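## Task

Find the yellow sponge whose lot number, printed on the shelf edge right under it, is 727, and move it onto the desk. If no sponge in this storeroom carries 727, move the one labelled 374 instead. Every other yellow sponge must stay on its own shelf. The robot must not tip over or finish leaning, and the sponge must rest on the desk by itself, not held there by the robot.

## Robot and tools

ROBOT. A Hello Robot Stretch 4 with a single arm: an omni-wheel base, a lift sliding on a mast, an arm that telescopes forward, a wrist (yaw, pitch, roll) and a two-finger gripper. It stands about 1.6 m tall; the base rim lies within 0.23 m of the base origin. Loose objects may occasionally get a small push from outside.

FRAMES. Base frame: origin on the floor below the base centre, x forward, y left, z up. hand_pose (a point between the open fingertips) is reported in this frame and may be slightly wrong; with all wrist joints at zero its axes line up with the base frame. The odometry frame is the base frame as it was when the scene began.

TOOLS.
execute_actions: argument actions is a list holding one action or none (empty = just report state and images). Optional cameras: a list of names from head_camera, head_left_camera, head_right_camera, wrist_camera, all; omitted, null or ["all"] gives every camera, [] gives none. An action contains base, joints, or both, plus optional pace and contact_limits; or end_of_arm on its own.
- base: exactly one key, each a relative move measured from where the base last reported itself. translate_m: straight drive in metres, forward positive, -2 to 2. strafe_m: sideways in metres, left positive, -2 to 2. rotate_rad: turn in place in radians, counter-clockwise (left) positive, -3.2 to 3.2.
- joints: a single dictionary keyed by joint name, each value an absolute target (not an offset). lift_m 0 to 1.2 m; arm_m 0 to 0.55 m extension; wrist_yaw_rad -1.134 to 4.276 (0 points ahead, positive turns left, 3.14 is folded back, beyond 3.4 the arm may block it); wrist_pitch_rad -1.117 to 4.259 (0 level, 1.57 pointing down); wrist_roll_rad -1.117 to 4.259 (0 keeps fingers level, positive rolls clockwise seen from behind); gripper_m -0.038 to 0.141, the fingertip gap in metres (negative makes the fingers press together). Out-of-range joint targets are clipped and the result notes it; any other bad value or unknown key rejects the whole call with no motion.
- pace: "slow", "default", "fast", "max" (base up to 0.1/0.3/0.4/0.6 m/s and 1/2/3/4 rad/s; slower when the lift is above 0.2 m).
- contact_limits: only arm_m, 0 (gentlest) to 0.75 (firmest), default 0.5; the arm stops when it pushes harder.
- end_of_arm: "enable_torque" re-energises wrist or gripper motors that have shut off.
All motions in an action begin together; none lasts over 15 s. Parts you omit may keep pushing toward earlier targets.
wait: seconds from 0 to 10; nothing new is commanded; returns state and images.
zoom_image: camera (one of the four) and region [x0, y0, x1, y1] in pixels of that camera's latest full image, top-left origin, at most 504 by 504. Useful for reading lot numbers.
finished_scene: scene (1 or 2). Ends the scene for good and reports success; the next scene's task arrives with it. Replying without any tool call ends everything.

CAMERAS. head_camera (420x560) sits atop the mast looking forward and down; turn the base to aim it. head_left_camera and head_right_camera are fisheyes (420x672) beside it, aimed more steeply down, showing base and arm. wrist_camera (616x392) looks along the fingers, fingertips near the bottom of its image. Calibration lines give intrinsics and base-to-camera transforms, with small errors.

RESULT LINES. base_status and joint_status tell how each commanded motion ended: done; off_target (resting away from target, maybe still pushing); contact_stop_at_<key> (blocked, that part then goes slack); limit_stop_at_<name>, e.g. own_body (self-collision guard) or tilt (leaning over 6 degrees, lift/arm/wheels go slack until upright); time_out; torque_fault (a wrist or gripper motor shut off and is limp until enable_torque). on_its_own lists uncommanded effects; its held at value is a held target, not a position. joint_positions gives readings. lidar_m: 12 distances in metres, 30-degree sectors, first straight ahead and going counter-clockwise (4th left, 7th behind, 10th right); "-" means nothing seen or closer than 0.25 m; it misses glass, thin legs and much behind. wrist_depth_mm: a 7x7 grid of depths, 100 to 2000 mm, read from top left. base_odometry counts wheel rotation, so slips add error; heading -3.142 to 3.142, left positive. If turned_by_wheels and turned_by_imu disagree by over about 0.1 rad, the base bumped or slipped. base_tilt in degrees, forward and right positive, with a fixed offset up to about 1.5. motor_effort is percent of maximum, bracket = peak during the last action; a load in a level gripper pushes wrist_pitch effort away from 0.

GRIPPING. Command a gap smaller than the object to grasp; tighter squeezes harder and pulls the item toward the wrist. Neither gripper_m nor done proves a grasp; look for a clear gripper_m effort change or check images. If fingertips jam on a surface, raise the lift.

TIPS AND CAUTIONS. To unfold at scene start, send lift_m 0.4 with wrist_yaw_rad 0 together. Avoid tilting the gripper up while rolled (self-collision). Do not drive or turn carrying over 1 kg with arm_m above 0.2, especially fast; avoid hard sustained pushes, high grips with firm contact limits, drops, slams and knocking other items off shelves. Release the object so it sits on the desk on its own before ending the scene.

Each tool is called after "Call:" as name(argument=value, ...) on one line, values as JSON.

## Session

Call:
execute_actions(actions=[])

Scene clock: 0.00 s.
base_odometry: x=+0.000 y=+0.000 heading=+0.000 (m, m, rad; odometry frame)
turned_by_wheels: +0.000 (rad since the last result)
turned_by_imu: +0.000 (rad since the last result)
base_tilt: forward=+0.3 right=-0.4 (deg)
lidar_m: 2.27 1.96 0.89 0.65 0.65 0.72 1.04 2.06 1.11 0.85 0.81 0.90
base_status: not commanded
joint_positions: lift_m=+0.137 arm_m=-0.001 wrist_yaw_rad=+3.045 wrist_pitch_rad=+0.004 wrist_roll_rad=-0.007 gripper_m=+0.057
joint_status: not commanded
motor_effort: lift_m=+19 arm_m=-1 wrist_yaw_rad=-1 wrist_pitch_rad=-6 wrist_roll_rad=+2 gripper_m=-5 wheel_0=+0 wheel_1=+0 wheel_2=+0 (%)
hand_pose: x=-0.1087 y=+0.1149 z=+0.3138 quat_wxyz=(+0.048, -0.002, -0.003, +0.999) (m; base frame)
wrist_depth_mm: 139 192 - 1229 891 691 591 / 109 142 - 1229 878 691 591 / 108 141 - 1229 878 691 591 / 117 142 - 1205 891 683 585 / 141 - - 1229 878 691 580 / 1336 1366 213 1160 213 683 580 / 866 820 809 158 809 654 574
pictures: head_camera, head_left_camera, head_right_camera, wrist_camera
Images, in order (width x height): head_camera 420x560, head_left_camera 420x672, head_right_camera 420x672, wrist_camera 616x392.

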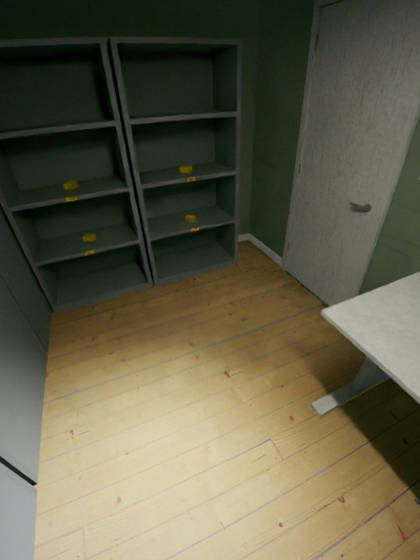

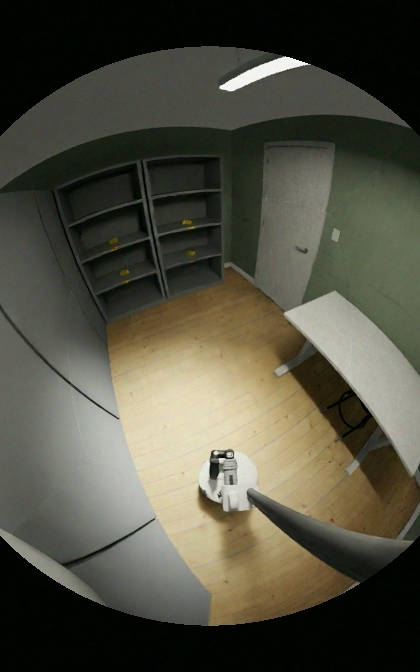

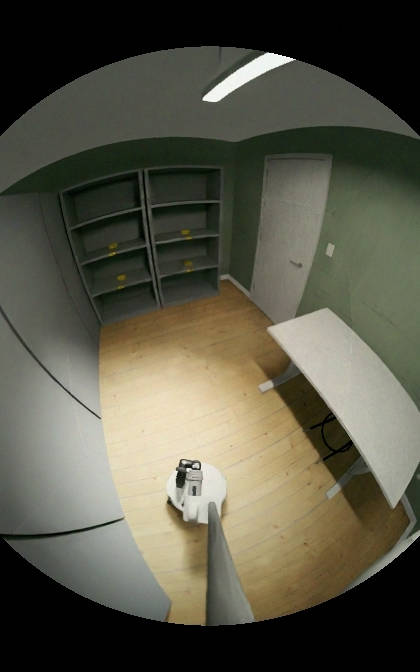

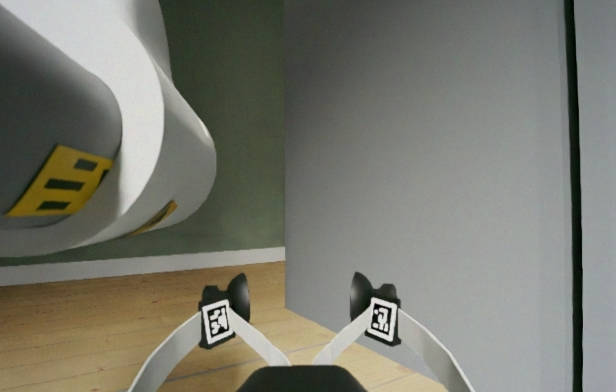

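Call:
zoom_image(camera="head_camera", region=[50, 150, 230, 270])

Region (50, 150, 230, 270) of head_camera's 420x560 image, scaled by 2.800, with more detail than that image has.

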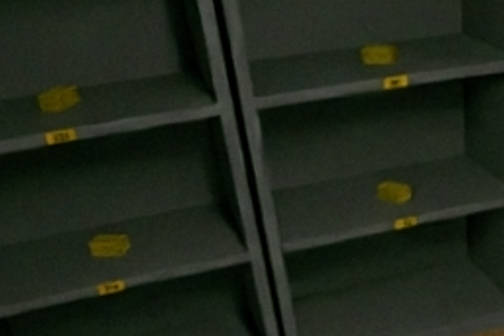

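Call:
execute_actions(actions=[{"base":{"rotate_rad":0.41},"pace":"fast"}], cameras=[])

Call:
execute_actions(actions=[{"base":{"translate_m":1.3},"joints":{"lift_m":0.4,"wrist_yaw_rad":0,"gripper_m":0.14},"pace":"max"}])

Scene clock: 4.23 s.
base_odometry: x=+0.000 y=+0.000 heading=+0.410 (m, m, rad; odometry frame)
turned_by_wheels: +0.410 (rad since the last result)
turned_by_imu: +0.413 (rad since the last result)
base_tilt: forward=+0.4 right=-0.3 (deg)
lidar_m: 2.23 0.96 0.70 0.65 0.68 0.91 2.06 2.10 0.89 0.83 0.87 2.22
base_status: done
joint_positions: lift_m=+0.137 arm_m=-0.001 wrist_yaw_rad=+3.045 wrist_pitch_rad=+0.004 wrist_roll_rad=-0.007 gripper_m=+0.057
joint_status: not commanded
motor_effort: lift_m=+19(19) arm_m=-1(1) wrist_yaw_rad=-1(0) wrist_pitch_rad=-7(9) wrist_roll_rad=+0(3) gripper_m=-4(3) wheel_0=-1(7) wheel_1=+1(12) wheel_2=+1(8) (%)
hand_pose: x=-0.1087 y=+0.1149 z=+0.3138 quat_wxyz=(+0.048, -0.002, -0.003, +0.999) (m; base frame)
wrist_depth_mm: 139 191 - - - 946 707 / 109 142 - - - 946 699 / 108 141 - - - 946 699 / 117 141 - - - 946 707 / 141 - - - - 946 707 / 1336 1336 213 1336 213 946 707 / 866 809 831 158 809 820 699
pictures: none
No camera images: the call's "cameras" was empty. Leave "cameras" out to get every camera's image.

Scene clock: 7.97 s.
base_odometry: x=+1.192 y=+0.518 heading=+0.410 (m, m, rad; odometry frame)
turned_by_wheels: +0.000 (rad since the last result)
turned_by_imu: -0.004 (rad since the last result)
base_tilt: forward=+0.2 right=-0.3 (deg)
lidar_m: 0.93 0.95 0.74 0.69 0.72 0.99 3.40 1.20 0.98 1.53 1.38 0.98
base_status: done
joint_positions: lift_m=+0.400 arm_m=-0.001 wrist_yaw_rad=+0.000 wrist_pitch_rad=+0.004 wrist_roll_rad=-0.007 gripper_m=+0.140
joint_status: all done
motor_effort: lift_m=+20(23) arm_m=-1(1) wrist_yaw_rad=-2(7) wrist_pitch_rad=-7(8) wrist_roll_rad=-1(1) gripper_m=-1(4) wheel_0=-1(7) wheel_1=-1(9) wheel_2=+0(15) (%)
hand_pose: x=+0.4586 y=-0.0873 z=+0.5769 quat_wxyz=(+1.000, -0.003, +0.002, +0.000) (m; base frame)
wrist_depth_mm: 768 778 788 798 732 788 788 / 991 1025 1042 931 854 1042 1025 / 1118 1138 1182 1205 1182 1229 1205 / 1138 1138 1182 1182 778 1205 1229 / 788 788 891 917 723 960 878 / 1138 212 1182 1205 723 1205 1205 / 1118 1118 1160 152 798 1182 1205
pictures: head_camera, head_left_camera, head_right_camera, wrist_camera
camera_calibration (this result's frames):
wrist_camera: T_world_to_cam=[[-0.0330789, -0.999443, 0.00439305, -0.0775226], [0.0362629, -0.00559274, -0.999327, 0.627451], [0.998795, -0.0328973, 0.0364277, -0.258025], [0, 0, 0, 1]] pos_world=[0.232396, -0.0824586, 0.636769]
Images, in order (width x height): head_camera 420x560, head_left_camera 420x672, head_right_camera 420x672, wrist_camera 616x392.

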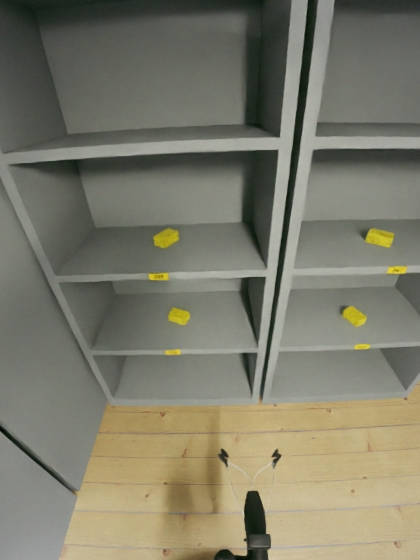

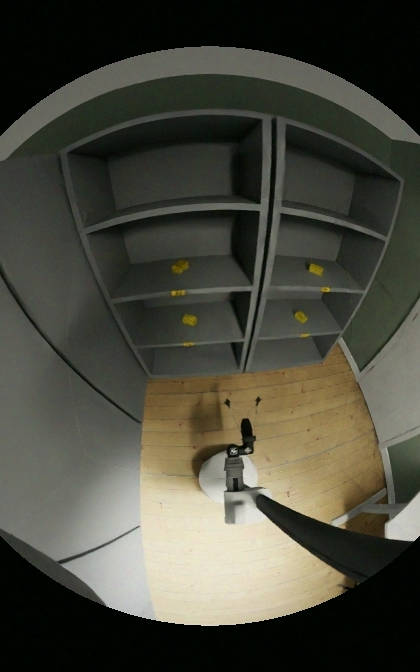

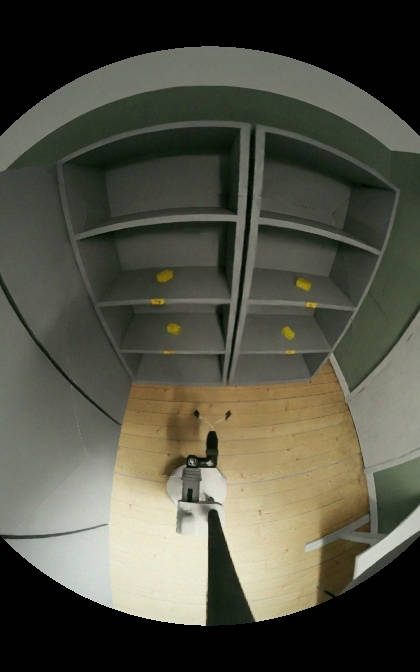

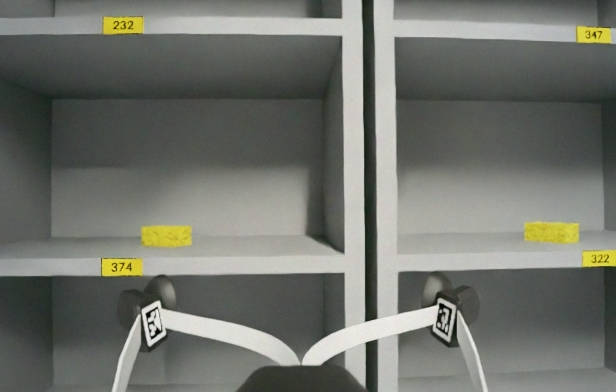

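Call:
execute_actions(actions=[{"base":{"rotate_rad":-3.0},"pace":"fast"}])

Scene clock: 11.00 s.
base_odometry: x=+1.192 y=+0.518 heading=-2.590 (m, m, rad; odometry frame)
turned_by_wheels: -3.000 (rad since the last result)
turned_by_imu: -3.026 (rad since the last result)
base_tilt: forward=+0.1 right=-0.2 (deg)
lidar_m: 2.17 1.03 0.99 1.52 1.20 0.96 0.93 0.91 0.71 0.69 0.76 1.14
base_status: done
joint_positions: lift_m=+0.400 arm_m=-0.001 wrist_yaw_rad=+0.000 wrist_pitch_rad=+0.004 wrist_roll_rad=-0.007 gripper_m=+0.140
joint_status: not commanded
motor_effort: lift_m=+19(20) arm_m=-1(1) wrist_yaw_rad=-1(2) wrist_pitch_rad=-4(7) wrist_roll_rad=+0(2) gripper_m=-2(1) wheel_0=+0(8) wheel_1=-1(13) wheel_2=-2(9) (%)
hand_pose: x=+0.4585 y=-0.0874 z=+0.5770 quat_wxyz=(+1.000, -0.003, +0.002, +0.000) (m; base frame)
wrist_depth_mm: - - - - - 1756 1118 / - - - - - 1756 1078 / - - - - - 1808 1098 / 1863 - - - - 1808 1098 / 1537 - - - - 1808 1118 / 1808 212 - - - 1499 1098 / 1464 1366 1499 153 1464 1397 1138
pictures: head_camera, head_left_camera, head_right_camera, wrist_camera
camera_calibration (this result's frames):
wrist_camera: T_world_to_cam=[[-0.0333838, -0.999433, 0.00439497, -0.0774716], [0.0362012, -0.00560373, -0.999329, 0.62754], [0.998787, -0.0332023, 0.0363677, -0.258011], [0, 0, 0, 1]] pos_world=[0.232394, -0.0824777, 0.636843]
Images, in order (width x height): head_camera 420x560, head_left_camera 420x672, head_right_camera 420x672, wrist_camera 616x392.

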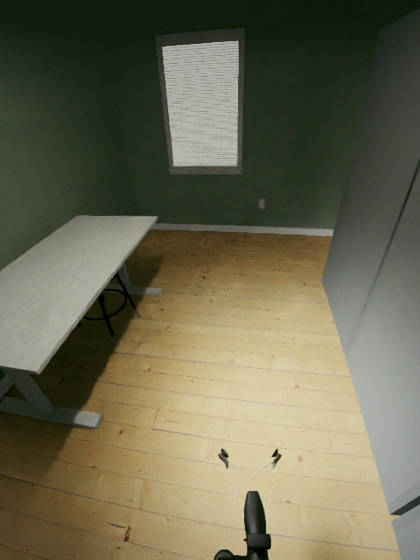

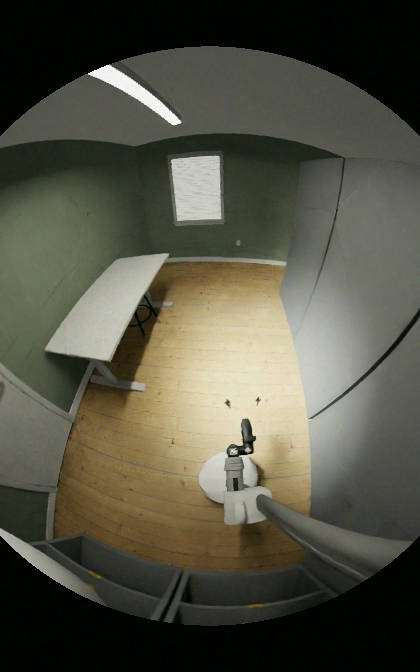

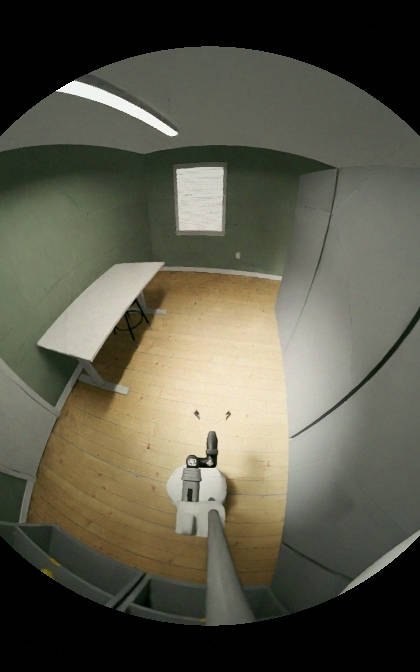

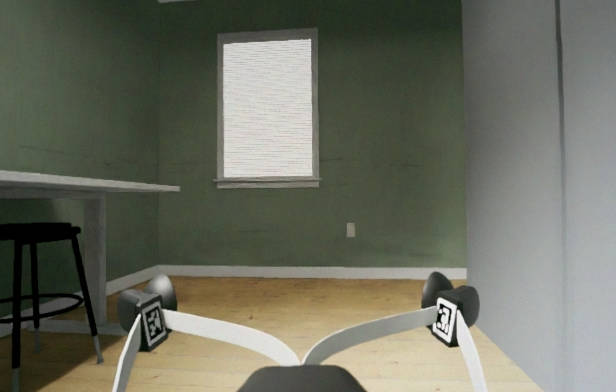

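Call:
execute_actions(actions=[{"base":{"rotate_rad":-0.14},"joints":{"lift_m":0.2},"pace":"fast"}], cameras=[])

Call:
execute_actions(actions=[{"base":{"translate_m":2},"pace":"max"}], cameras=[])

Call:
execute_actions(actions=[{"base":{"translate_m":0.7},"pace":"max"}], cameras=[])

Call:
execute_actions(actions=[{"base":{"rotate_rad":-1.55},"pace":"fast"}])

Scene clock: 14.33 s.
base_odometry: x=+1.192 y=+0.518 heading=-2.731 (m, m, rad; odometry frame)
turned_by_wheels: -0.140 (rad since the last result)
turned_by_imu: -0.142 (rad since the last result)
base_tilt: forward=+0.2 right=-0.4 (deg)
lidar_m: 3.33 1.17 1.00 1.52 1.38 0.97 0.93 0.98 0.74 0.70 0.73 0.97
base_status: done
joint_positions: lift_m=+0.200 arm_m=-0.001 wrist_yaw_rad=+0.000 wrist_pitch_rad=+0.004 wrist_roll_rad=-0.007 gripper_m=+0.140
joint_status: all done
motor_effort: lift_m=+17(18) arm_m=-1(1) wrist_yaw_rad=-1(1) wrist_pitch_rad=-8(6) wrist_roll_rad=+0(2) gripper_m=-1(0) wheel_0=+0(5) wheel_1=+0(4) wheel_2=-2(8) (%)
hand_pose: x=+0.4585 y=-0.0874 z=+0.3772 quat_wxyz=(+1.000, -0.003, +0.002, +0.000) (m; base frame)
wrist_depth_mm: - - - - - 1205 854 / - - - - - 1229 854 / 1808 - - - - 1229 842 / - - - - - 1229 831 / - - - - - 1205 842 / 1537 212 1576 1576 1537 1060 866 / 991 946 1008 152 991 931 866
pictures: none
No camera images: the call's "cameras" was empty. Leave "cameras" out to get every camera's image.

Scene clock: 19.20 s.
base_odometry: x=-0.641 y=-0.281 heading=-2.731 (m, m, rad; odometry frame)
turned_by_wheels: +0.000 (rad since the last result)
turned_by_imu: -0.006 (rad since the last result)
base_tilt: forward=+0.3 right=-0.3 (deg)
lidar_m: 1.34 1.38 1.71 0.84 0.87 1.19 2.93 0.95 0.68 0.64 0.69 1.44
base_status: done
joint_positions: lift_m=+0.200 arm_m=-0.001 wrist_yaw_rad=+0.000 wrist_pitch_rad=+0.004 wrist_roll_rad=-0.007 gripper_m=+0.140
joint_status: not commanded
motor_effort: lift_m=+17(17) arm_m=-1(1) wrist_yaw_rad=+0(0) wrist_pitch_rad=-7(6) wrist_roll_rad=+2(1) gripper_m=-1(0) wheel_0=-1(7) wheel_1=-1(7) wheel_2=+2(14) (%)
hand_pose: x=+0.4585 y=-0.0874 z=+0.3772 quat_wxyz=(+1.000, -0.003, +0.002, +0.000) (m; base frame)
wrist_depth_mm: 1138 1118 1160 1160 1160 1182 1205 / 1098 1118 1160 1160 1182 1182 1182 / 1118 1138 1160 1160 1182 1205 1205 / 1138 1118 1138 1182 1160 1182 1182 / 1118 1138 1118 1138 1160 1160 1182 / 1118 212 1138 1138 1160 1160 1160 / 1008 946 1025 153 976 931 976
pictures: none
No camera images: the call's "cameras" was empty. Leave "cameras" out to get every camera's image.

Scene clock: 21.93 s.
base_odometry: x=-1.283 y=-0.561 heading=-2.731 (m, m, rad; odometry frame)
turned_by_wheels: +0.000 (rad since the last result)
turned_by_imu: -0.003 (rad since the last result)
base_tilt: forward=+0.2 right=-0.3 (deg)
lidar_m: 0.66 0.66 0.90 1.63 1.07 1.21 2.88 0.94 0.74 2.11 1.00 0.68
base_status: done
joint_positions: lift_m=+0.200 arm_m=-0.001 wrist_yaw_rad=+0.000 wrist_pitch_rad=+0.004 wrist_roll_rad=-0.007 gripper_m=+0.140
joint_status: not commanded
motor_effort: lift_m=+17(17) arm_m=-1(1) wrist_yaw_rad=-1(1) wrist_pitch_rad=-6(7) wrist_roll_rad=+0(1) gripper_m=-1(1) wheel_0=-2(8) wheel_1=-1(7) wheel_2=+1(15) (%)
hand_pose: x=+0.4585 y=-0.0874 z=+0.3772 quat_wxyz=(+1.000, -0.003, +0.002, +0.000) (m; base frame)
wrist_depth_mm: 442 442 449 449 459 462 466 / 436 442 442 449 455 459 462 / 436 442 442 449 452 459 466 / 433 439 445 445 455 459 459 / 436 436 439 449 449 452 455 / 433 211 439 445 449 455 459 / 430 433 439 153 449 455 455
pictures: none
No camera images: the call's "cameras" was empty. Leave "cameras" out to get every camera's image.

Scene clock: 23.67 s.
base_odometry: x=-1.283 y=-0.561 heading=+2.002 (m, m, rad; odometry frame)
turned_by_wheels: -1.550 (rad since the last result)
turned_by_imu: -1.564 (rad since the last result)
base_tilt: forward=+0.0 right=-0.1 (deg)
lidar_m: 2.10 0.95 0.70 0.65 0.66 0.90 1.64 1.06 1.24 2.51 0.90 0.74
base_status: done
joint_positions: lift_m=+0.200 arm_m=-0.001 wrist_yaw_rad=+0.000 wrist_pitch_rad=+0.004 wrist_roll_rad=-0.007 gripper_m=+0.140
joint_status: not commanded
motor_effort: lift_m=+18(18) arm_m=-1(1) wrist_yaw_rad=-1(1) wrist_pitch_rad=-7(7) wrist_roll_rad=+1(1) gripper_m=+0(0) wheel_0=-1(6) wheel_1=-2(9) wheel_2=+0(9) (%)
hand_pose: x=+0.4585 y=-0.0874 z=+0.3771 quat_wxyz=(+1.000, -0.003, +0.002, +0.000) (m; base frame)
wrist_depth_mm: 1138 1708 1921 1921 1921 530 421 / 1118 1708 1921 1863 1863 535 415 / 1118 1756 1921 1983 1921 539 415 / 1118 1618 1863 1921 1983 535 415 / 1138 1708 1921 1921 1921 539 415 / 1098 213 1537 1576 820 469 415 / 991 946 1008 152 946 500 413
pictures: head_camera, head_left_camera, head_right_camera, wrist_camera
camera_calibration (this result's frames):
wrist_camera: T_world_to_cam=[[-0.0334566, -0.999431, 0.00439574, -0.0765808], [0.0361768, -0.00560634, -0.99933, 0.427792], [0.998785, -0.0332751, 0.0363438, -0.250739], [0, 0, 0, 1]] pos_world=[0.232396, -0.0824822, 0.436955]
Images, in order (width x height): head_camera 420x560, head_left_camera 420x672, head_right_camera 420x672, wrist_camera 616x392.

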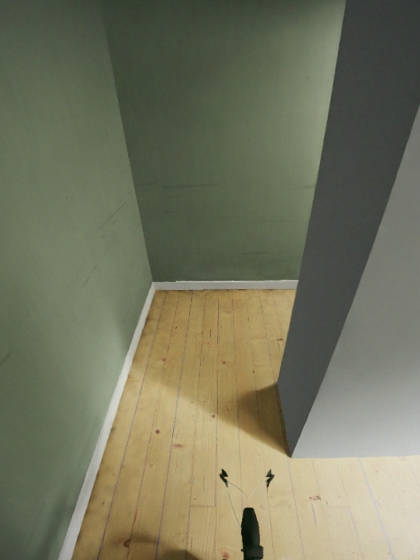

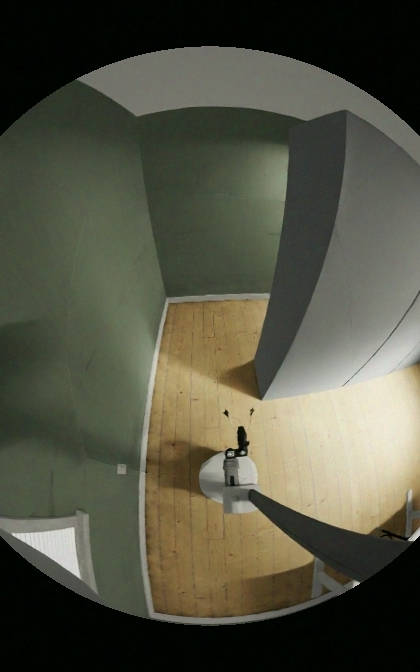

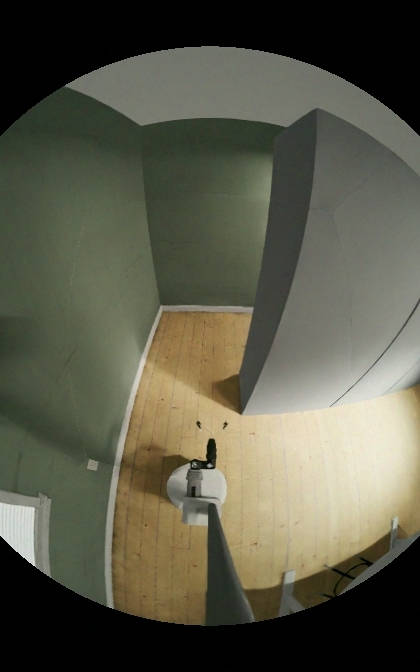

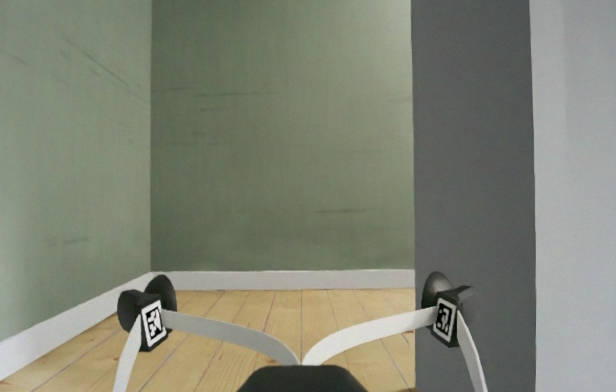

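Call:
execute_actions(actions=[{"base":{"strafe_m":0.12},"pace":"fast"}], cameras=[])

Call:
execute_actions(actions=[{"base":{"translate_m":1.53},"pace":"max"}], cameras=[])

Call:
execute_actions(actions=[{"base":{"rotate_rad":-1.53},"pace":"fast"}])

Scene clock: 25.93 s.
base_odometry: x=-1.392 y=-0.611 heading=+2.002 (m, m, rad; odometry frame)
turned_by_wheels: +0.000 (rad since the last result)
turned_by_imu: +0.000 (rad since the last result)
base_tilt: forward=+0.1 right=-0.3 (deg)
lidar_m: 2.10 0.78 0.55 0.54 0.55 0.76 1.65 1.14 1.24 2.49 0.91 0.80
base_status: done
joint_positions: lift_m=+0.200 arm_m=-0.001 wrist_yaw_rad=+0.000 wrist_pitch_rad=+0.004 wrist_roll_rad=-0.007 gripper_m=+0.140
joint_status: not commanded
motor_effort: lift_m=+18(18) arm_m=-1(1) wrist_yaw_rad=-1(0) wrist_pitch_rad=-6(6) wrist_roll_rad=+0(2) gripper_m=-2(1) wheel_0=+1(9) wheel_1=-3(12) wheel_2=+1(1) (%)
hand_pose: x=+0.4585 y=-0.0874 z=+0.3771 quat_wxyz=(+1.000, -0.003, +0.002, +0.000) (m; base frame)
wrist_depth_mm: 960 1430 1921 1921 1983 759 544 / 946 1397 1921 1921 1921 768 544 / 946 1430 1921 1921 1921 778 549 / 931 1430 1921 1921 1921 778 544 / 946 1430 1863 1921 1983 778 549 / 931 212 1576 1537 1537 683 544 / 904 946 1008 153 1008 723 549
pictures: none
No camera images: the call's "cameras" was empty. Leave "cameras" out to get every camera's image.

Scene clock: 29.97 s.
base_odometry: x=-2.032 y=+0.779 heading=+2.002 (m, m, rad; odometry frame)
turned_by_wheels: +0.000 (rad since the last result)
turned_by_imu: -0.004 (rad since the last result)
base_tilt: forward=+0.3 right=-0.3 (deg)
lidar_m: 0.58 0.60 0.57 0.55 0.58 0.79 2.24 0.67 0.60 1.64 0.84 0.61
base_status: done
joint_positions: lift_m=+0.200 arm_m=-0.001 wrist_yaw_rad=+0.000 wrist_pitch_rad=+0.004 wrist_roll_rad=-0.007 gripper_m=+0.140
joint_status: not commanded
motor_effort: lift_m=+18(18) arm_m=-1(1) wrist_yaw_rad=-1(1) wrist_pitch_rad=-6(7) wrist_roll_rad=+0(1) gripper_m=-2(0) wheel_0=+0(7) wheel_1=+0(8) wheel_2=+0(15) (%)
hand_pose: x=+0.4585 y=-0.0874 z=+0.3771 quat_wxyz=(+1.000, -0.003, +0.002, +0.000) (m; base frame)
wrist_depth_mm: 353 357 362 364 364 366 364 / 353 357 357 362 364 364 364 / 353 357 357 362 362 364 364 / 353 355 357 359 362 362 364 / 355 353 355 359 359 362 364 / 353 211 355 357 359 359 364 / 353 351 353 153 357 362 362
pictures: none
No camera images: the call's "cameras" was empty. Leave "cameras" out to get every camera's image.

Scene clock: 31.67 s.
base_odometry: x=-2.032 y=+0.779 heading=+0.472 (m, m, rad; odometry frame)
turned_by_wheels: -1.530 (rad since the last result)
turned_by_imu: -1.544 (rad since the last result)
base_tilt: forward=+0.2 right=-0.5 (deg)
lidar_m: 1.99 0.79 0.60 0.57 0.62 0.56 0.53 0.59 0.84 2.42 0.61 0.64
base_status: done
joint_positions: lift_m=+0.200 arm_m=-0.001 wrist_yaw_rad=+0.000 wrist_pitch_rad=+0.004 wrist_roll_rad=-0.007 gripper_m=+0.140
joint_status: not commanded
motor_effort: lift_m=+18(18) arm_m=-1(1) wrist_yaw_rad=-1(1) wrist_pitch_rad=-5(6) wrist_roll_rad=+1(0) gripper_m=-2(0) wheel_0=+0(7) wheel_1=-2(13) wheel_2=+0(10) (%)
hand_pose: x=+0.4586 y=-0.0874 z=+0.3771 quat_wxyz=(+1.000, -0.003, +0.002, +0.000) (m; base frame)
wrist_depth_mm: 931 1366 - - - 1118 1098 / 917 1366 - - - 1098 1098 / 917 1336 - - - 1098 640 / 917 1336 - - - 1118 1118 / 917 1336 - - - 1098 1060 / 917 211 1576 1576 1430 1098 1098 / 891 931 1008 153 991 809 866
pictures: head_camera, head_left_camera, head_right_camera, wrist_camera
camera_calibration (this result's frames):
wrist_camera: T_world_to_cam=[[-0.0334186, -0.999432, 0.00439581, -0.0765871], [0.036177, -0.00560503, -0.99933, 0.427792], [0.998786, -0.0332372, 0.0363437, -0.250746], [0, 0, 0, 1]] pos_world=[0.232406, -0.0824798, 0.436955]
Images, in order (width x height): head_camera 420x560, head_left_camera 420x672, head_right_camera 420x672, wrist_camera 616x392.

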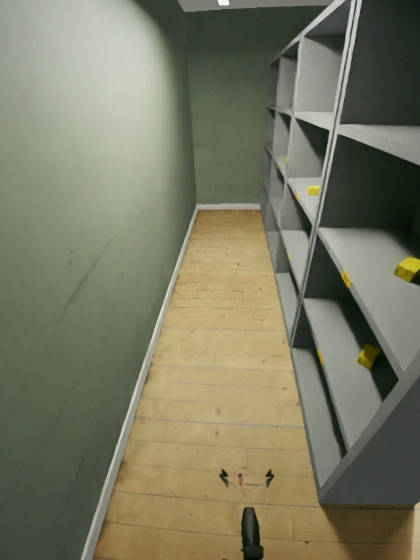

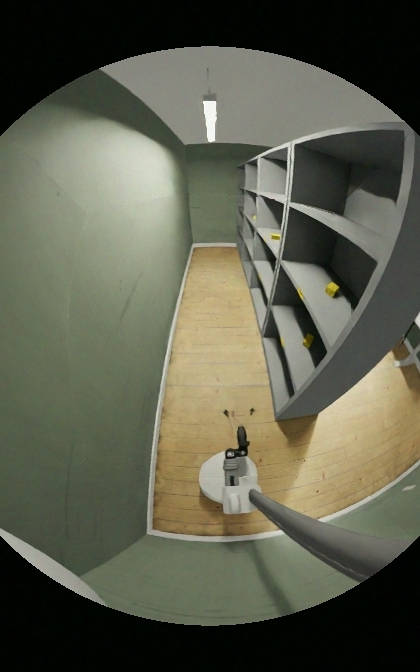

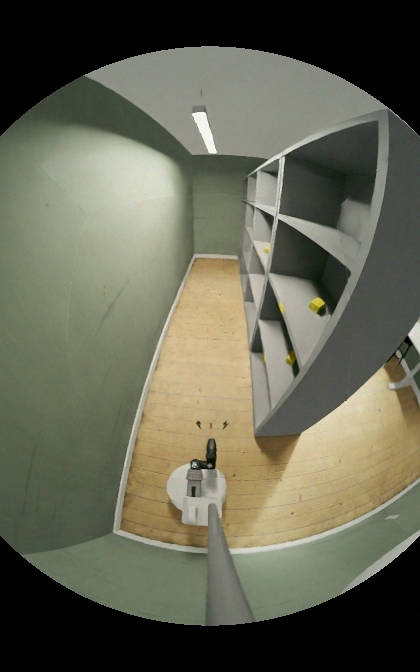

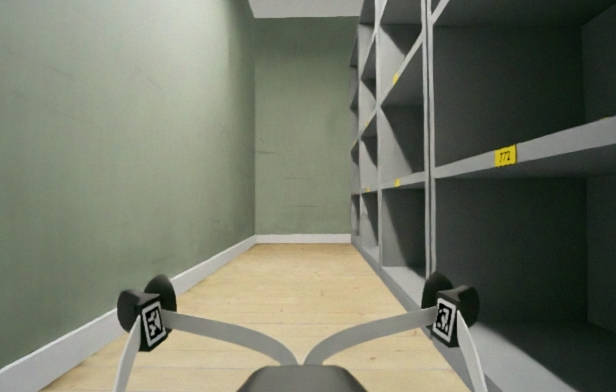

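Call:
zoom_image(camera="head_camera", region=[320, 250, 380, 300])

Call:
execute_actions(actions=[{"base":{"strafe_m":0.22},"pace":"fast"}], cameras=[])

Call:
execute_actions(actions=[{"base":{"translate_m":0.9},"joints":{"lift_m":0.45,"wrist_yaw_rad":-0.7},"pace":"max"}])

Region (320, 250, 380, 300) of head_camera's 420x560 image, scaled by 8.400, with more detail than that image has.

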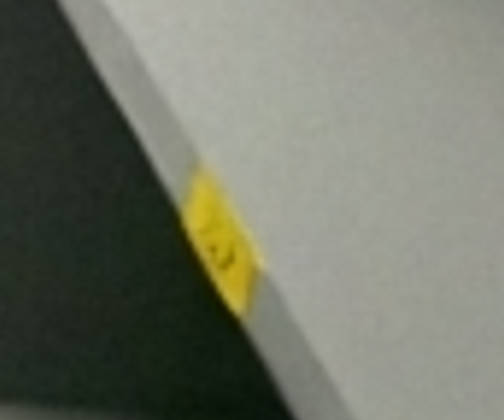

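Scene clock: 34.47 s.
base_odometry: x=-2.132 y=+0.975 heading=+0.472 (m, m, rad; odometry frame)
turned_by_wheels: +0.000 (rad since the last result)
turned_by_imu: +0.000 (rad since the last result)
base_tilt: forward=+0.2 right=-0.4 (deg)
lidar_m: 1.26 0.51 0.37 0.35 0.38 0.53 0.53 0.58 0.81 2.43 0.80 0.95
base_status: done
joint_positions: lift_m=+0.200 arm_m=-0.001 wrist_yaw_rad=+0.000 wrist_pitch_rad=+0.004 wrist_roll_rad=-0.007 gripper_m=+0.140
joint_status: not commanded
motor_effort: lift_m=+18(18) arm_m=-1(1) wrist_yaw_rad=-1(0) wrist_pitch_rad=-7(6) wrist_roll_rad=+3(0) gripper_m=-1(1) wheel_0=+2(10) wheel_1=-1(15) wheel_2=+1(1) (%)
hand_pose: x=+0.4586 y=-0.0874 z=+0.3771 quat_wxyz=(+1.000, -0.003, +0.002, +0.000) (m; base frame)
wrist_depth_mm: 627 891 1756 - - 1366 1118 / 621 891 1708 - - 1464 1098 / 627 904 1756 - - - 1098 / 615 891 1808 - - 1576 1098 / 621 904 1756 - - 1863 1118 / 615 211 1397 1537 1537 1098 1098 / 621 778 991 153 1008 931 917
pictures: none
No camera images: the call's "cameras" was empty. Leave "cameras" out to get every camera's image.

Scene clock: 37.53 s.
base_odometry: x=-1.331 y=+1.384 heading=+0.472 (m, m, rad; odometry frame)
turned_by_wheels: +0.000 (rad since the last result)
turned_by_imu: -0.003 (rad since the last result)
base_tilt: forward=+0.1 right=-0.3 (deg)
lidar_m: 1.12 0.46 0.33 0.31 0.34 0.49 1.42 1.52 0.71 0.66 0.72 1.01
base_status: done
joint_positions: lift_m=+0.450 arm_m=-0.001 wrist_yaw_rad=-0.700 wrist_pitch_rad=+0.004 wrist_roll_rad=-0.007 gripper_m=+0.140
joint_status: all done
motor_effort: lift_m=+20(25) arm_m=-1(1) wrist_yaw_rad=-1(5) wrist_pitch_rad=-6(9) wrist_roll_rad=-1(2) gripper_m=-1(3) wheel_0=-2(7) wheel_1=-1(6) wheel_2=+1(15) (%)
hand_pose: x=+0.3344 y=-0.2527 z=+0.6270 quat_wxyz=(+0.939, -0.003, +0.003, -0.343) (m; base frame)
wrist_depth_mm: - - 1464 1499 1281 621 574 / - - 1464 1078 866 640 788 / - - 1464 1537 1255 640 831 / - - 1430 1537 1281 634 842 / - - 1397 1160 1118 627 820 / - 211 1366 1576 691 564 521 / 1576 1464 1397 152 1255 621 820
pictures: head_camera, head_left_camera, head_right_camera, wrist_camera
camera_calibration (this result's frames):
wrist_camera: T_world_to_cam=[[-0.669398, -0.742891, 0.00439106, 0.0304707], [0.0241658, -0.0276819, -0.999325, 0.67946], [0.742511, -0.668839, 0.0364828, -0.216331], [0, 0, 0, 1]] pos_world=[0.164605, -0.103245, 0.686759]
Images, in order (width x height): head_camera 420x560, head_left_camera 420x672, head_right_camera 420x672, wrist_camera 616x392.

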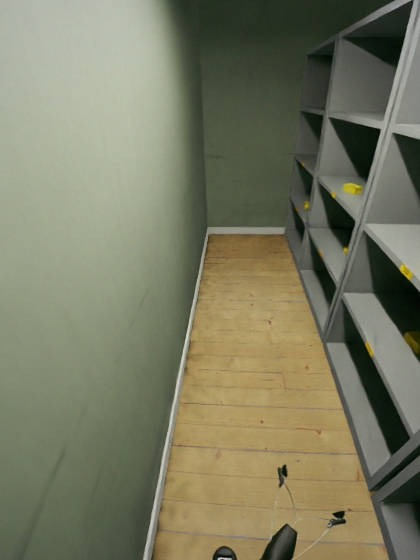

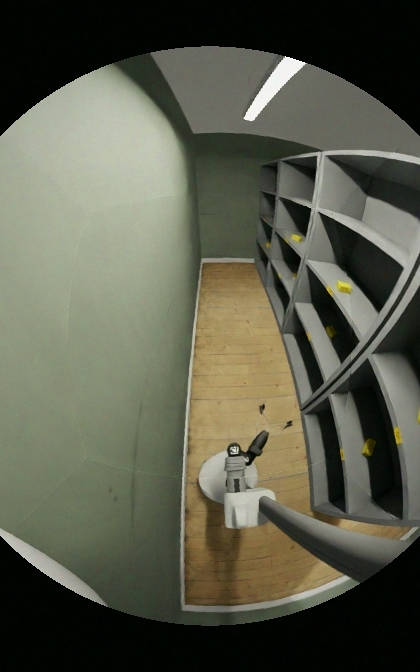

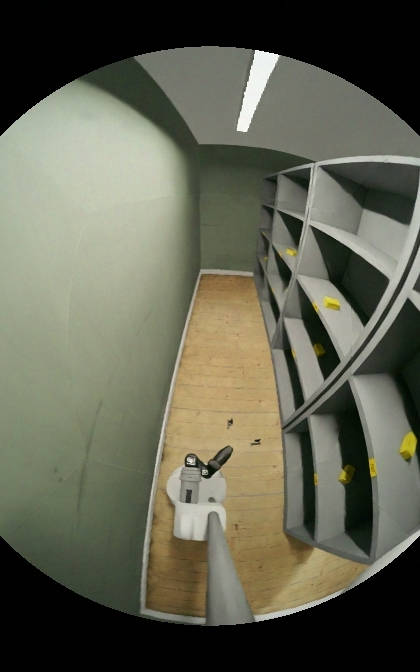

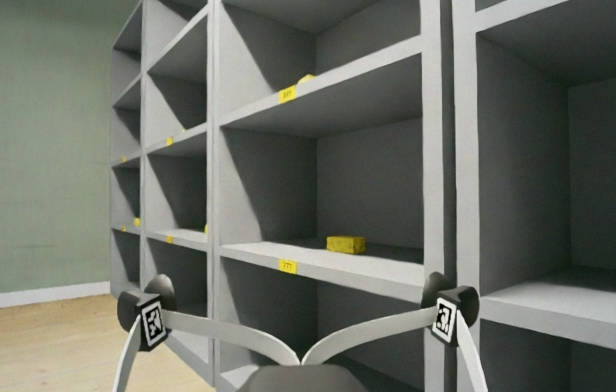

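Call:
zoom_image(camera="wrist_camera", region=[260, 70, 320, 120])

Call:
zoom_image(camera="wrist_camera", region=[260, 245, 320, 285])

Call:
zoom_image(camera="wrist_camera", region=[110, 125, 230, 255])

Call:
zoom_image(camera="head_right_camera", region=[300, 430, 400, 500])

Region (260, 70, 320, 120) of wrist_camera's 616x392 image, scaled by 8.400.

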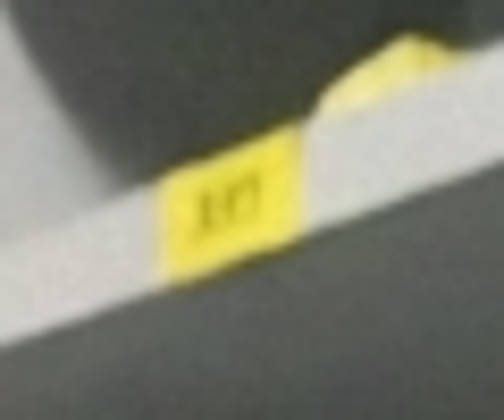

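Region (260, 245, 320, 285) of wrist_camera's 616x392 image, scaled by 8.400.

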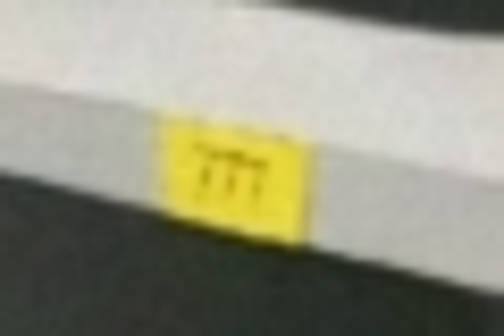

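Region (110, 125, 230, 255) of wrist_camera's 616x392 image, scaled by 3.877; it fills the left 465 columns of this view, and the rest is white.

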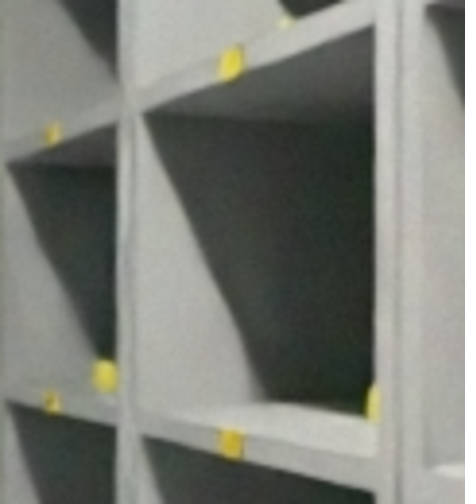

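Region (300, 430, 400, 500) of head_right_camera's 420x672 image, scaled by 5.040, with more detail than that image has; it fills the top 353 rows of this view, and the rest is white.

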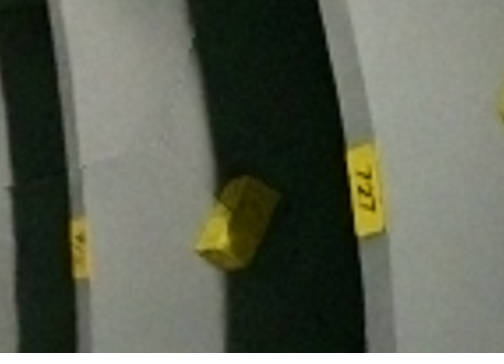

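Call:
execute_actions(actions=[{"base":{"rotate_rad":-1.6},"joints":{"lift_m":0.85,"wrist_yaw_rad":0},"pace":"fast"}])

Scene clock: 41.47 s.
base_odometry: x=-1.330 y=+1.384 heading=-1.128 (m, m, rad; odometry frame)
turned_by_wheels: -1.600 (rad since the last result)
turned_by_imu: -1.614 (rad since the last result)
base_tilt: forward=+0.3 right=-0.3 (deg)
lidar_m: 0.67 0.71 0.98 1.22 0.46 0.35 0.31 0.34 0.49 1.38 1.52 0.70
base_status: done
joint_positions: lift_m=+0.850 arm_m=-0.001 wrist_yaw_rad=+0.000 wrist_pitch_rad=+0.004 wrist_roll_rad=-0.007 gripper_m=+0.140
joint_status: all done
motor_effort: lift_m=+21(22) arm_m=-1(1) wrist_yaw_rad=+0(7) wrist_pitch_rad=-7(6) wrist_roll_rad=+1(1) gripper_m=-1(1) wheel_0=+1(7) wheel_1=+0(9) wheel_2=-1(9) (%)
hand_pose: x=+0.4585 y=-0.0875 z=+1.0269 quat_wxyz=(+1.000, -0.003, +0.002, +0.000) (m; base frame)
wrist_depth_mm: 683 699 715 707 707 627 477 / 778 917 904 917 917 634 469 / 768 904 917 904 917 634 477 / 778 917 904 917 904 640 477 / 699 741 640 723 707 569 452 / 449 211 445 442 445 445 445 / 768 904 891 152 891 585 459
pictures: head_camera, head_left_camera, head_right_camera, wrist_camera
camera_calibration (this result's frames):
wrist_camera: T_world_to_cam=[[-0.0336387, -0.999424, 0.00439431, -0.0794039], [0.0362162, -0.00561285, -0.999328, 1.07708], [0.998778, -0.033457, 0.0363842, -0.274408], [0, 0, 0, 1]] pos_world=[0.232394, -0.0824936, 1.08669]
Images, in order (width x height): head_camera 420x560, head_left_camera 420x672, head_right_camera 420x672, wrist_camera 616x392.

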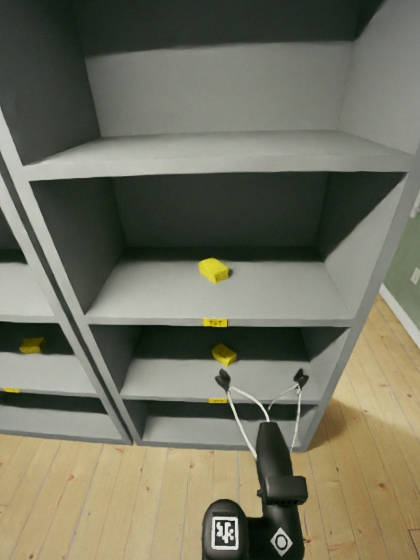

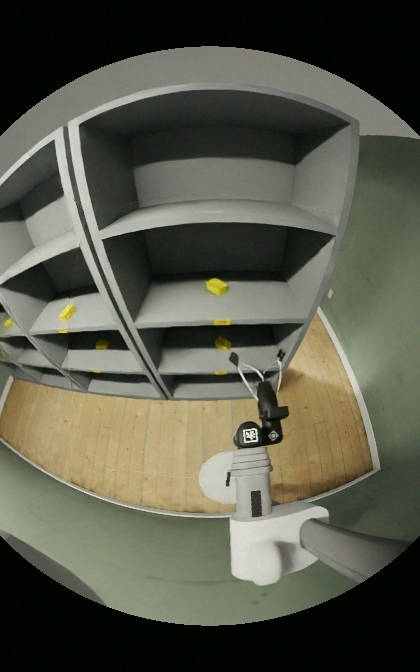

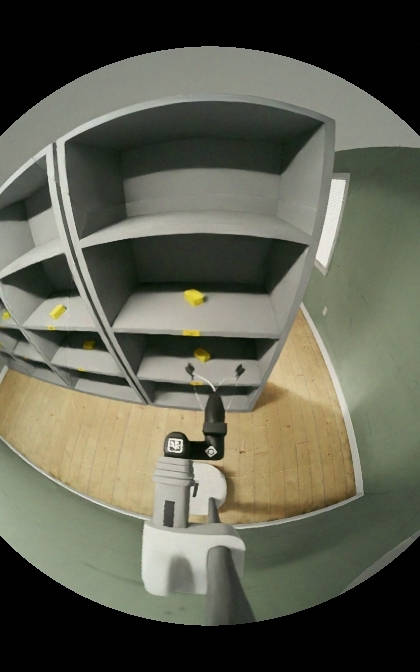

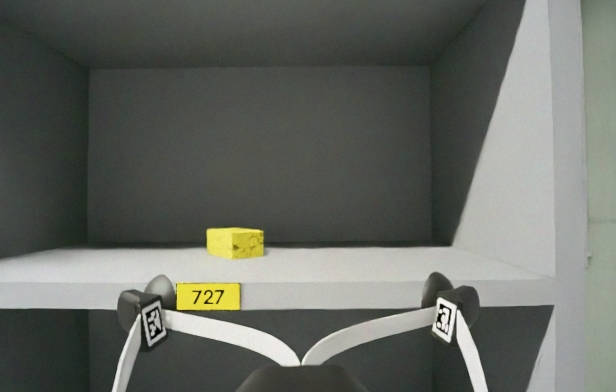

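Call:
execute_actions(actions=[{"joints":{"lift_m":0.85,"wrist_yaw_rad":0.4,"arm_m":0.17},"pace":"fast"}], cameras=["head_camera","wrist_camera"])

Call:
execute_actions(actions=[{"joints":{"lift_m":0.86,"arm_m":0.32},"pace":"fast"}], cameras=["head_camera","wrist_camera"])

Scene clock: 45.80 s.
base_odometry: x=-1.330 y=+1.384 heading=-1.128 (m, m, rad; odometry frame)
turned_by_wheels: +0.000 (rad since the last result)
turned_by_imu: -0.001 (rad since the last result)
base_tilt: forward=+0.2 right=-0.1 (deg)
lidar_m: 0.66 0.72 0.98 1.21 0.46 0.33 0.31 0.34 0.47 1.37 1.51 0.70
base_status: not commanded
joint_positions: lift_m=+0.850 arm_m=+0.169 wrist_yaw_rad=+0.400 wrist_pitch_rad=+0.004 wrist_roll_rad=-0.007 gripper_m=+0.140
joint_status: all done
motor_effort: lift_m=+21(22) arm_m=+6(6) wrist_yaw_rad=+0(1) wrist_pitch_rad=-6(7) wrist_roll_rad=-1(0) gripper_m=-1(0) wheel_0=+1(1) wheel_1=+0(0) wheel_2=-1(1) (%)
hand_pose: x=+0.6397 y=+0.0318 z=+1.0269 quat_wxyz=(+0.980, -0.004, +0.001, +0.199) (m; base frame)
wrist_depth_mm: 496 615 715 715 683 634 591 / 492 615 820 759 707 634 597 / 492 615 820 768 691 640 585 / 488 615 820 768 699 640 591 / 488 591 715 691 462 627 580 / 394 211 334 332 325 290 319 / 488 564 715 153 244 224 217
pictures: head_camera, wrist_camera
camera_calibration (this result's frames):
wrist_camera: T_world_to_cam=[[0.358276, -0.933605, 0.00439236, -0.206911], [0.0355997, 0.00896, -0.999326, 1.07114], [0.932937, 0.358191, 0.0364462, -0.421746], [0, 0, 0, 1]] pos_world=[0.429461, -0.0517049, 1.08669]
Images, in order (width x height): head_camera 420x560, wrist_camera 616x392.

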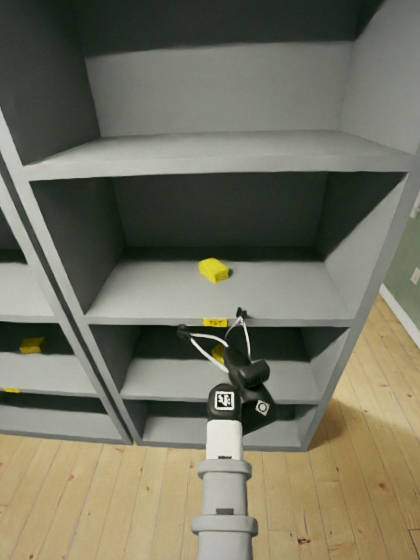

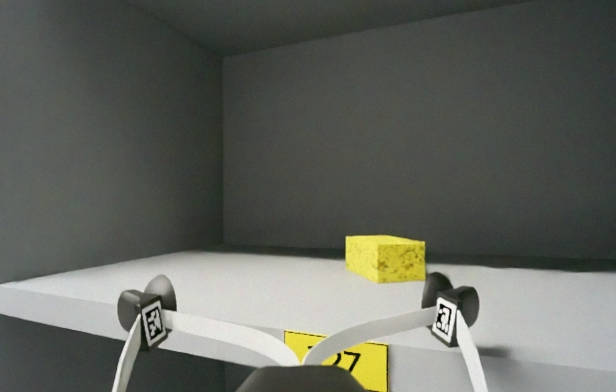

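Scene clock: 47.10 s.
base_odometry: x=-1.330 y=+1.384 heading=-1.128 (m, m, rad; odometry frame)
turned_by_wheels: +0.000 (rad since the last result)
turned_by_imu: +0.000 (rad since the last result)
base_tilt: forward=+0.0 right=-0.4 (deg)
lidar_m: 0.67 0.71 0.99 1.22 0.47 0.33 0.31 0.35 0.47 1.38 1.51 0.70
base_status: not commanded
joint_positions: lift_m=+0.860 arm_m=+0.319 wrist_yaw_rad=+0.400 wrist_pitch_rad=+0.004 wrist_roll_rad=-0.007 gripper_m=+0.140
joint_status: all done
motor_effort: lift_m=+21(23) arm_m=+5(5) wrist_yaw_rad=+0(0) wrist_pitch_rad=-6(8) wrist_roll_rad=+0(1) gripper_m=+0(0) wheel_0=+1(1) wheel_1=+0(0) wheel_2=-1(1) (%)
hand_pose: x=+0.7897 y=+0.0318 z=+1.0369 quat_wxyz=(+0.980, -0.004, +0.001, +0.199) (m; base frame)
wrist_depth_mm: 496 603 647 597 554 500 466 / 488 615 668 603 549 500 469 / 488 609 676 603 549 504 469 / 488 609 676 603 549 500 466 / 488 591 647 591 539 504 469 / 364 213 366 327 289 320 349 / 236 222 237 153 235 218 230
pictures: head_camera, wrist_camera
camera_calibration (this result's frames):
wrist_camera: T_world_to_cam=[[0.358294, -0.933598, 0.00439209, -0.260712], [0.035605, 0.00896311, -0.999326, 1.07576], [0.932929, 0.358209, 0.0364522, -0.562072], [0, 0, 0, 1]] pos_world=[0.579482, -0.0517033, 1.09667]
Images, in order (width x height): head_camera 420x560, wrist_camera 616x392.

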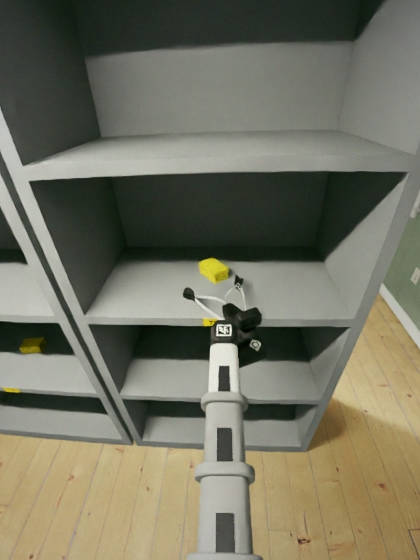

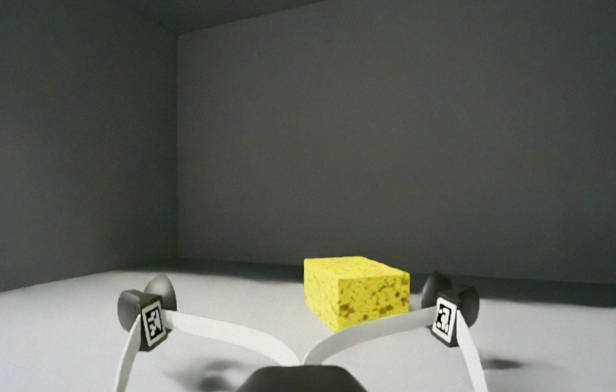

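Call:
execute_actions(actions=[{"joints":{"lift_m":0.845,"arm_m":0.425}}], cameras=["head_camera","wrist_camera"])

Scene clock: 48.93 s.
base_odometry: x=-1.330 y=+1.384 heading=-1.128 (m, m, rad; odometry frame)
turned_by_wheels: +0.000 (rad since the last result)
turned_by_imu: +0.029 (rad since the last result)
base_tilt: forward=+0.3 right=-0.4 (deg)
lidar_m: 0.67 0.72 1.01 1.10 0.46 0.33 0.31 0.34 0.46 1.44 1.54 0.71
base_status: not commanded
joint_positions: lift_m=+0.845 arm_m=+0.351 wrist_yaw_rad=+0.400 wrist_pitch_rad=+0.004 wrist_roll_rad=-0.006 gripper_m=+0.140
joint_status: arm_m contact_stop (moved +0.032 of +0.106); the others done
on_its_own: arm_m is slack since a contact_stop (your +0.425 is given up)
motor_effort: lift_m=+18(18) arm_m=+0(25) wrist_yaw_rad=+0(30) wrist_pitch_rad=-5(24) wrist_roll_rad=-1(9) gripper_m=+0(2) wheel_0=+1(6) wheel_1=+0(9) wheel_2=+0(10) (%)
hand_pose: x=+0.8214 y=+0.0318 z=+1.0223 quat_wxyz=(+0.980, -0.004, +0.001, +0.199) (m; base frame)
wrist_depth_mm: 459 569 640 580 525 473 442 / 449 569 654 585 530 477 442 / 455 569 654 574 525 473 442 / 452 564 647 580 521 477 439 / 449 539 627 559 320 466 436 / 310 212 312 312 249 273 300 / 202 190 204 152 202 187 210
pictures: head_camera, wrist_camera
camera_calibration (this result's frames):
wrist_camera: T_world_to_cam=[[0.358113, -0.93367, 0.00401181, -0.271522], [0.0354277, 0.00929451, -0.999329, 1.06021], [0.933006, 0.358015, 0.0364063, -0.591109], [0, 0, 0, 1]] pos_world=[0.611183, -0.0517405, 1.08211]
Images, in order (width x height): head_camera 420x560, wrist_camera 616x392.

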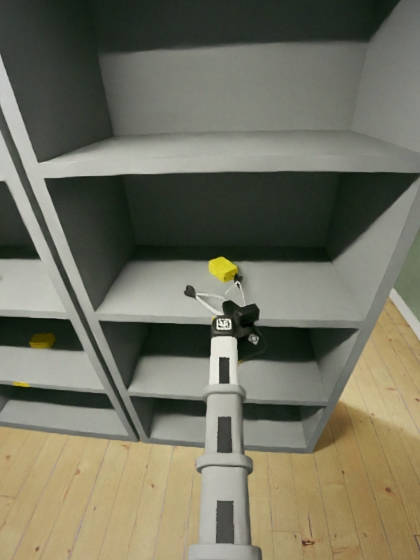

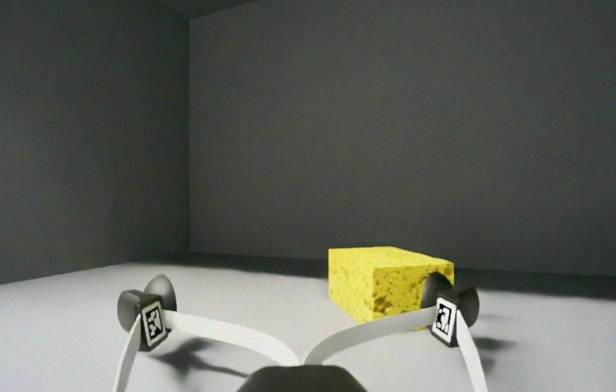

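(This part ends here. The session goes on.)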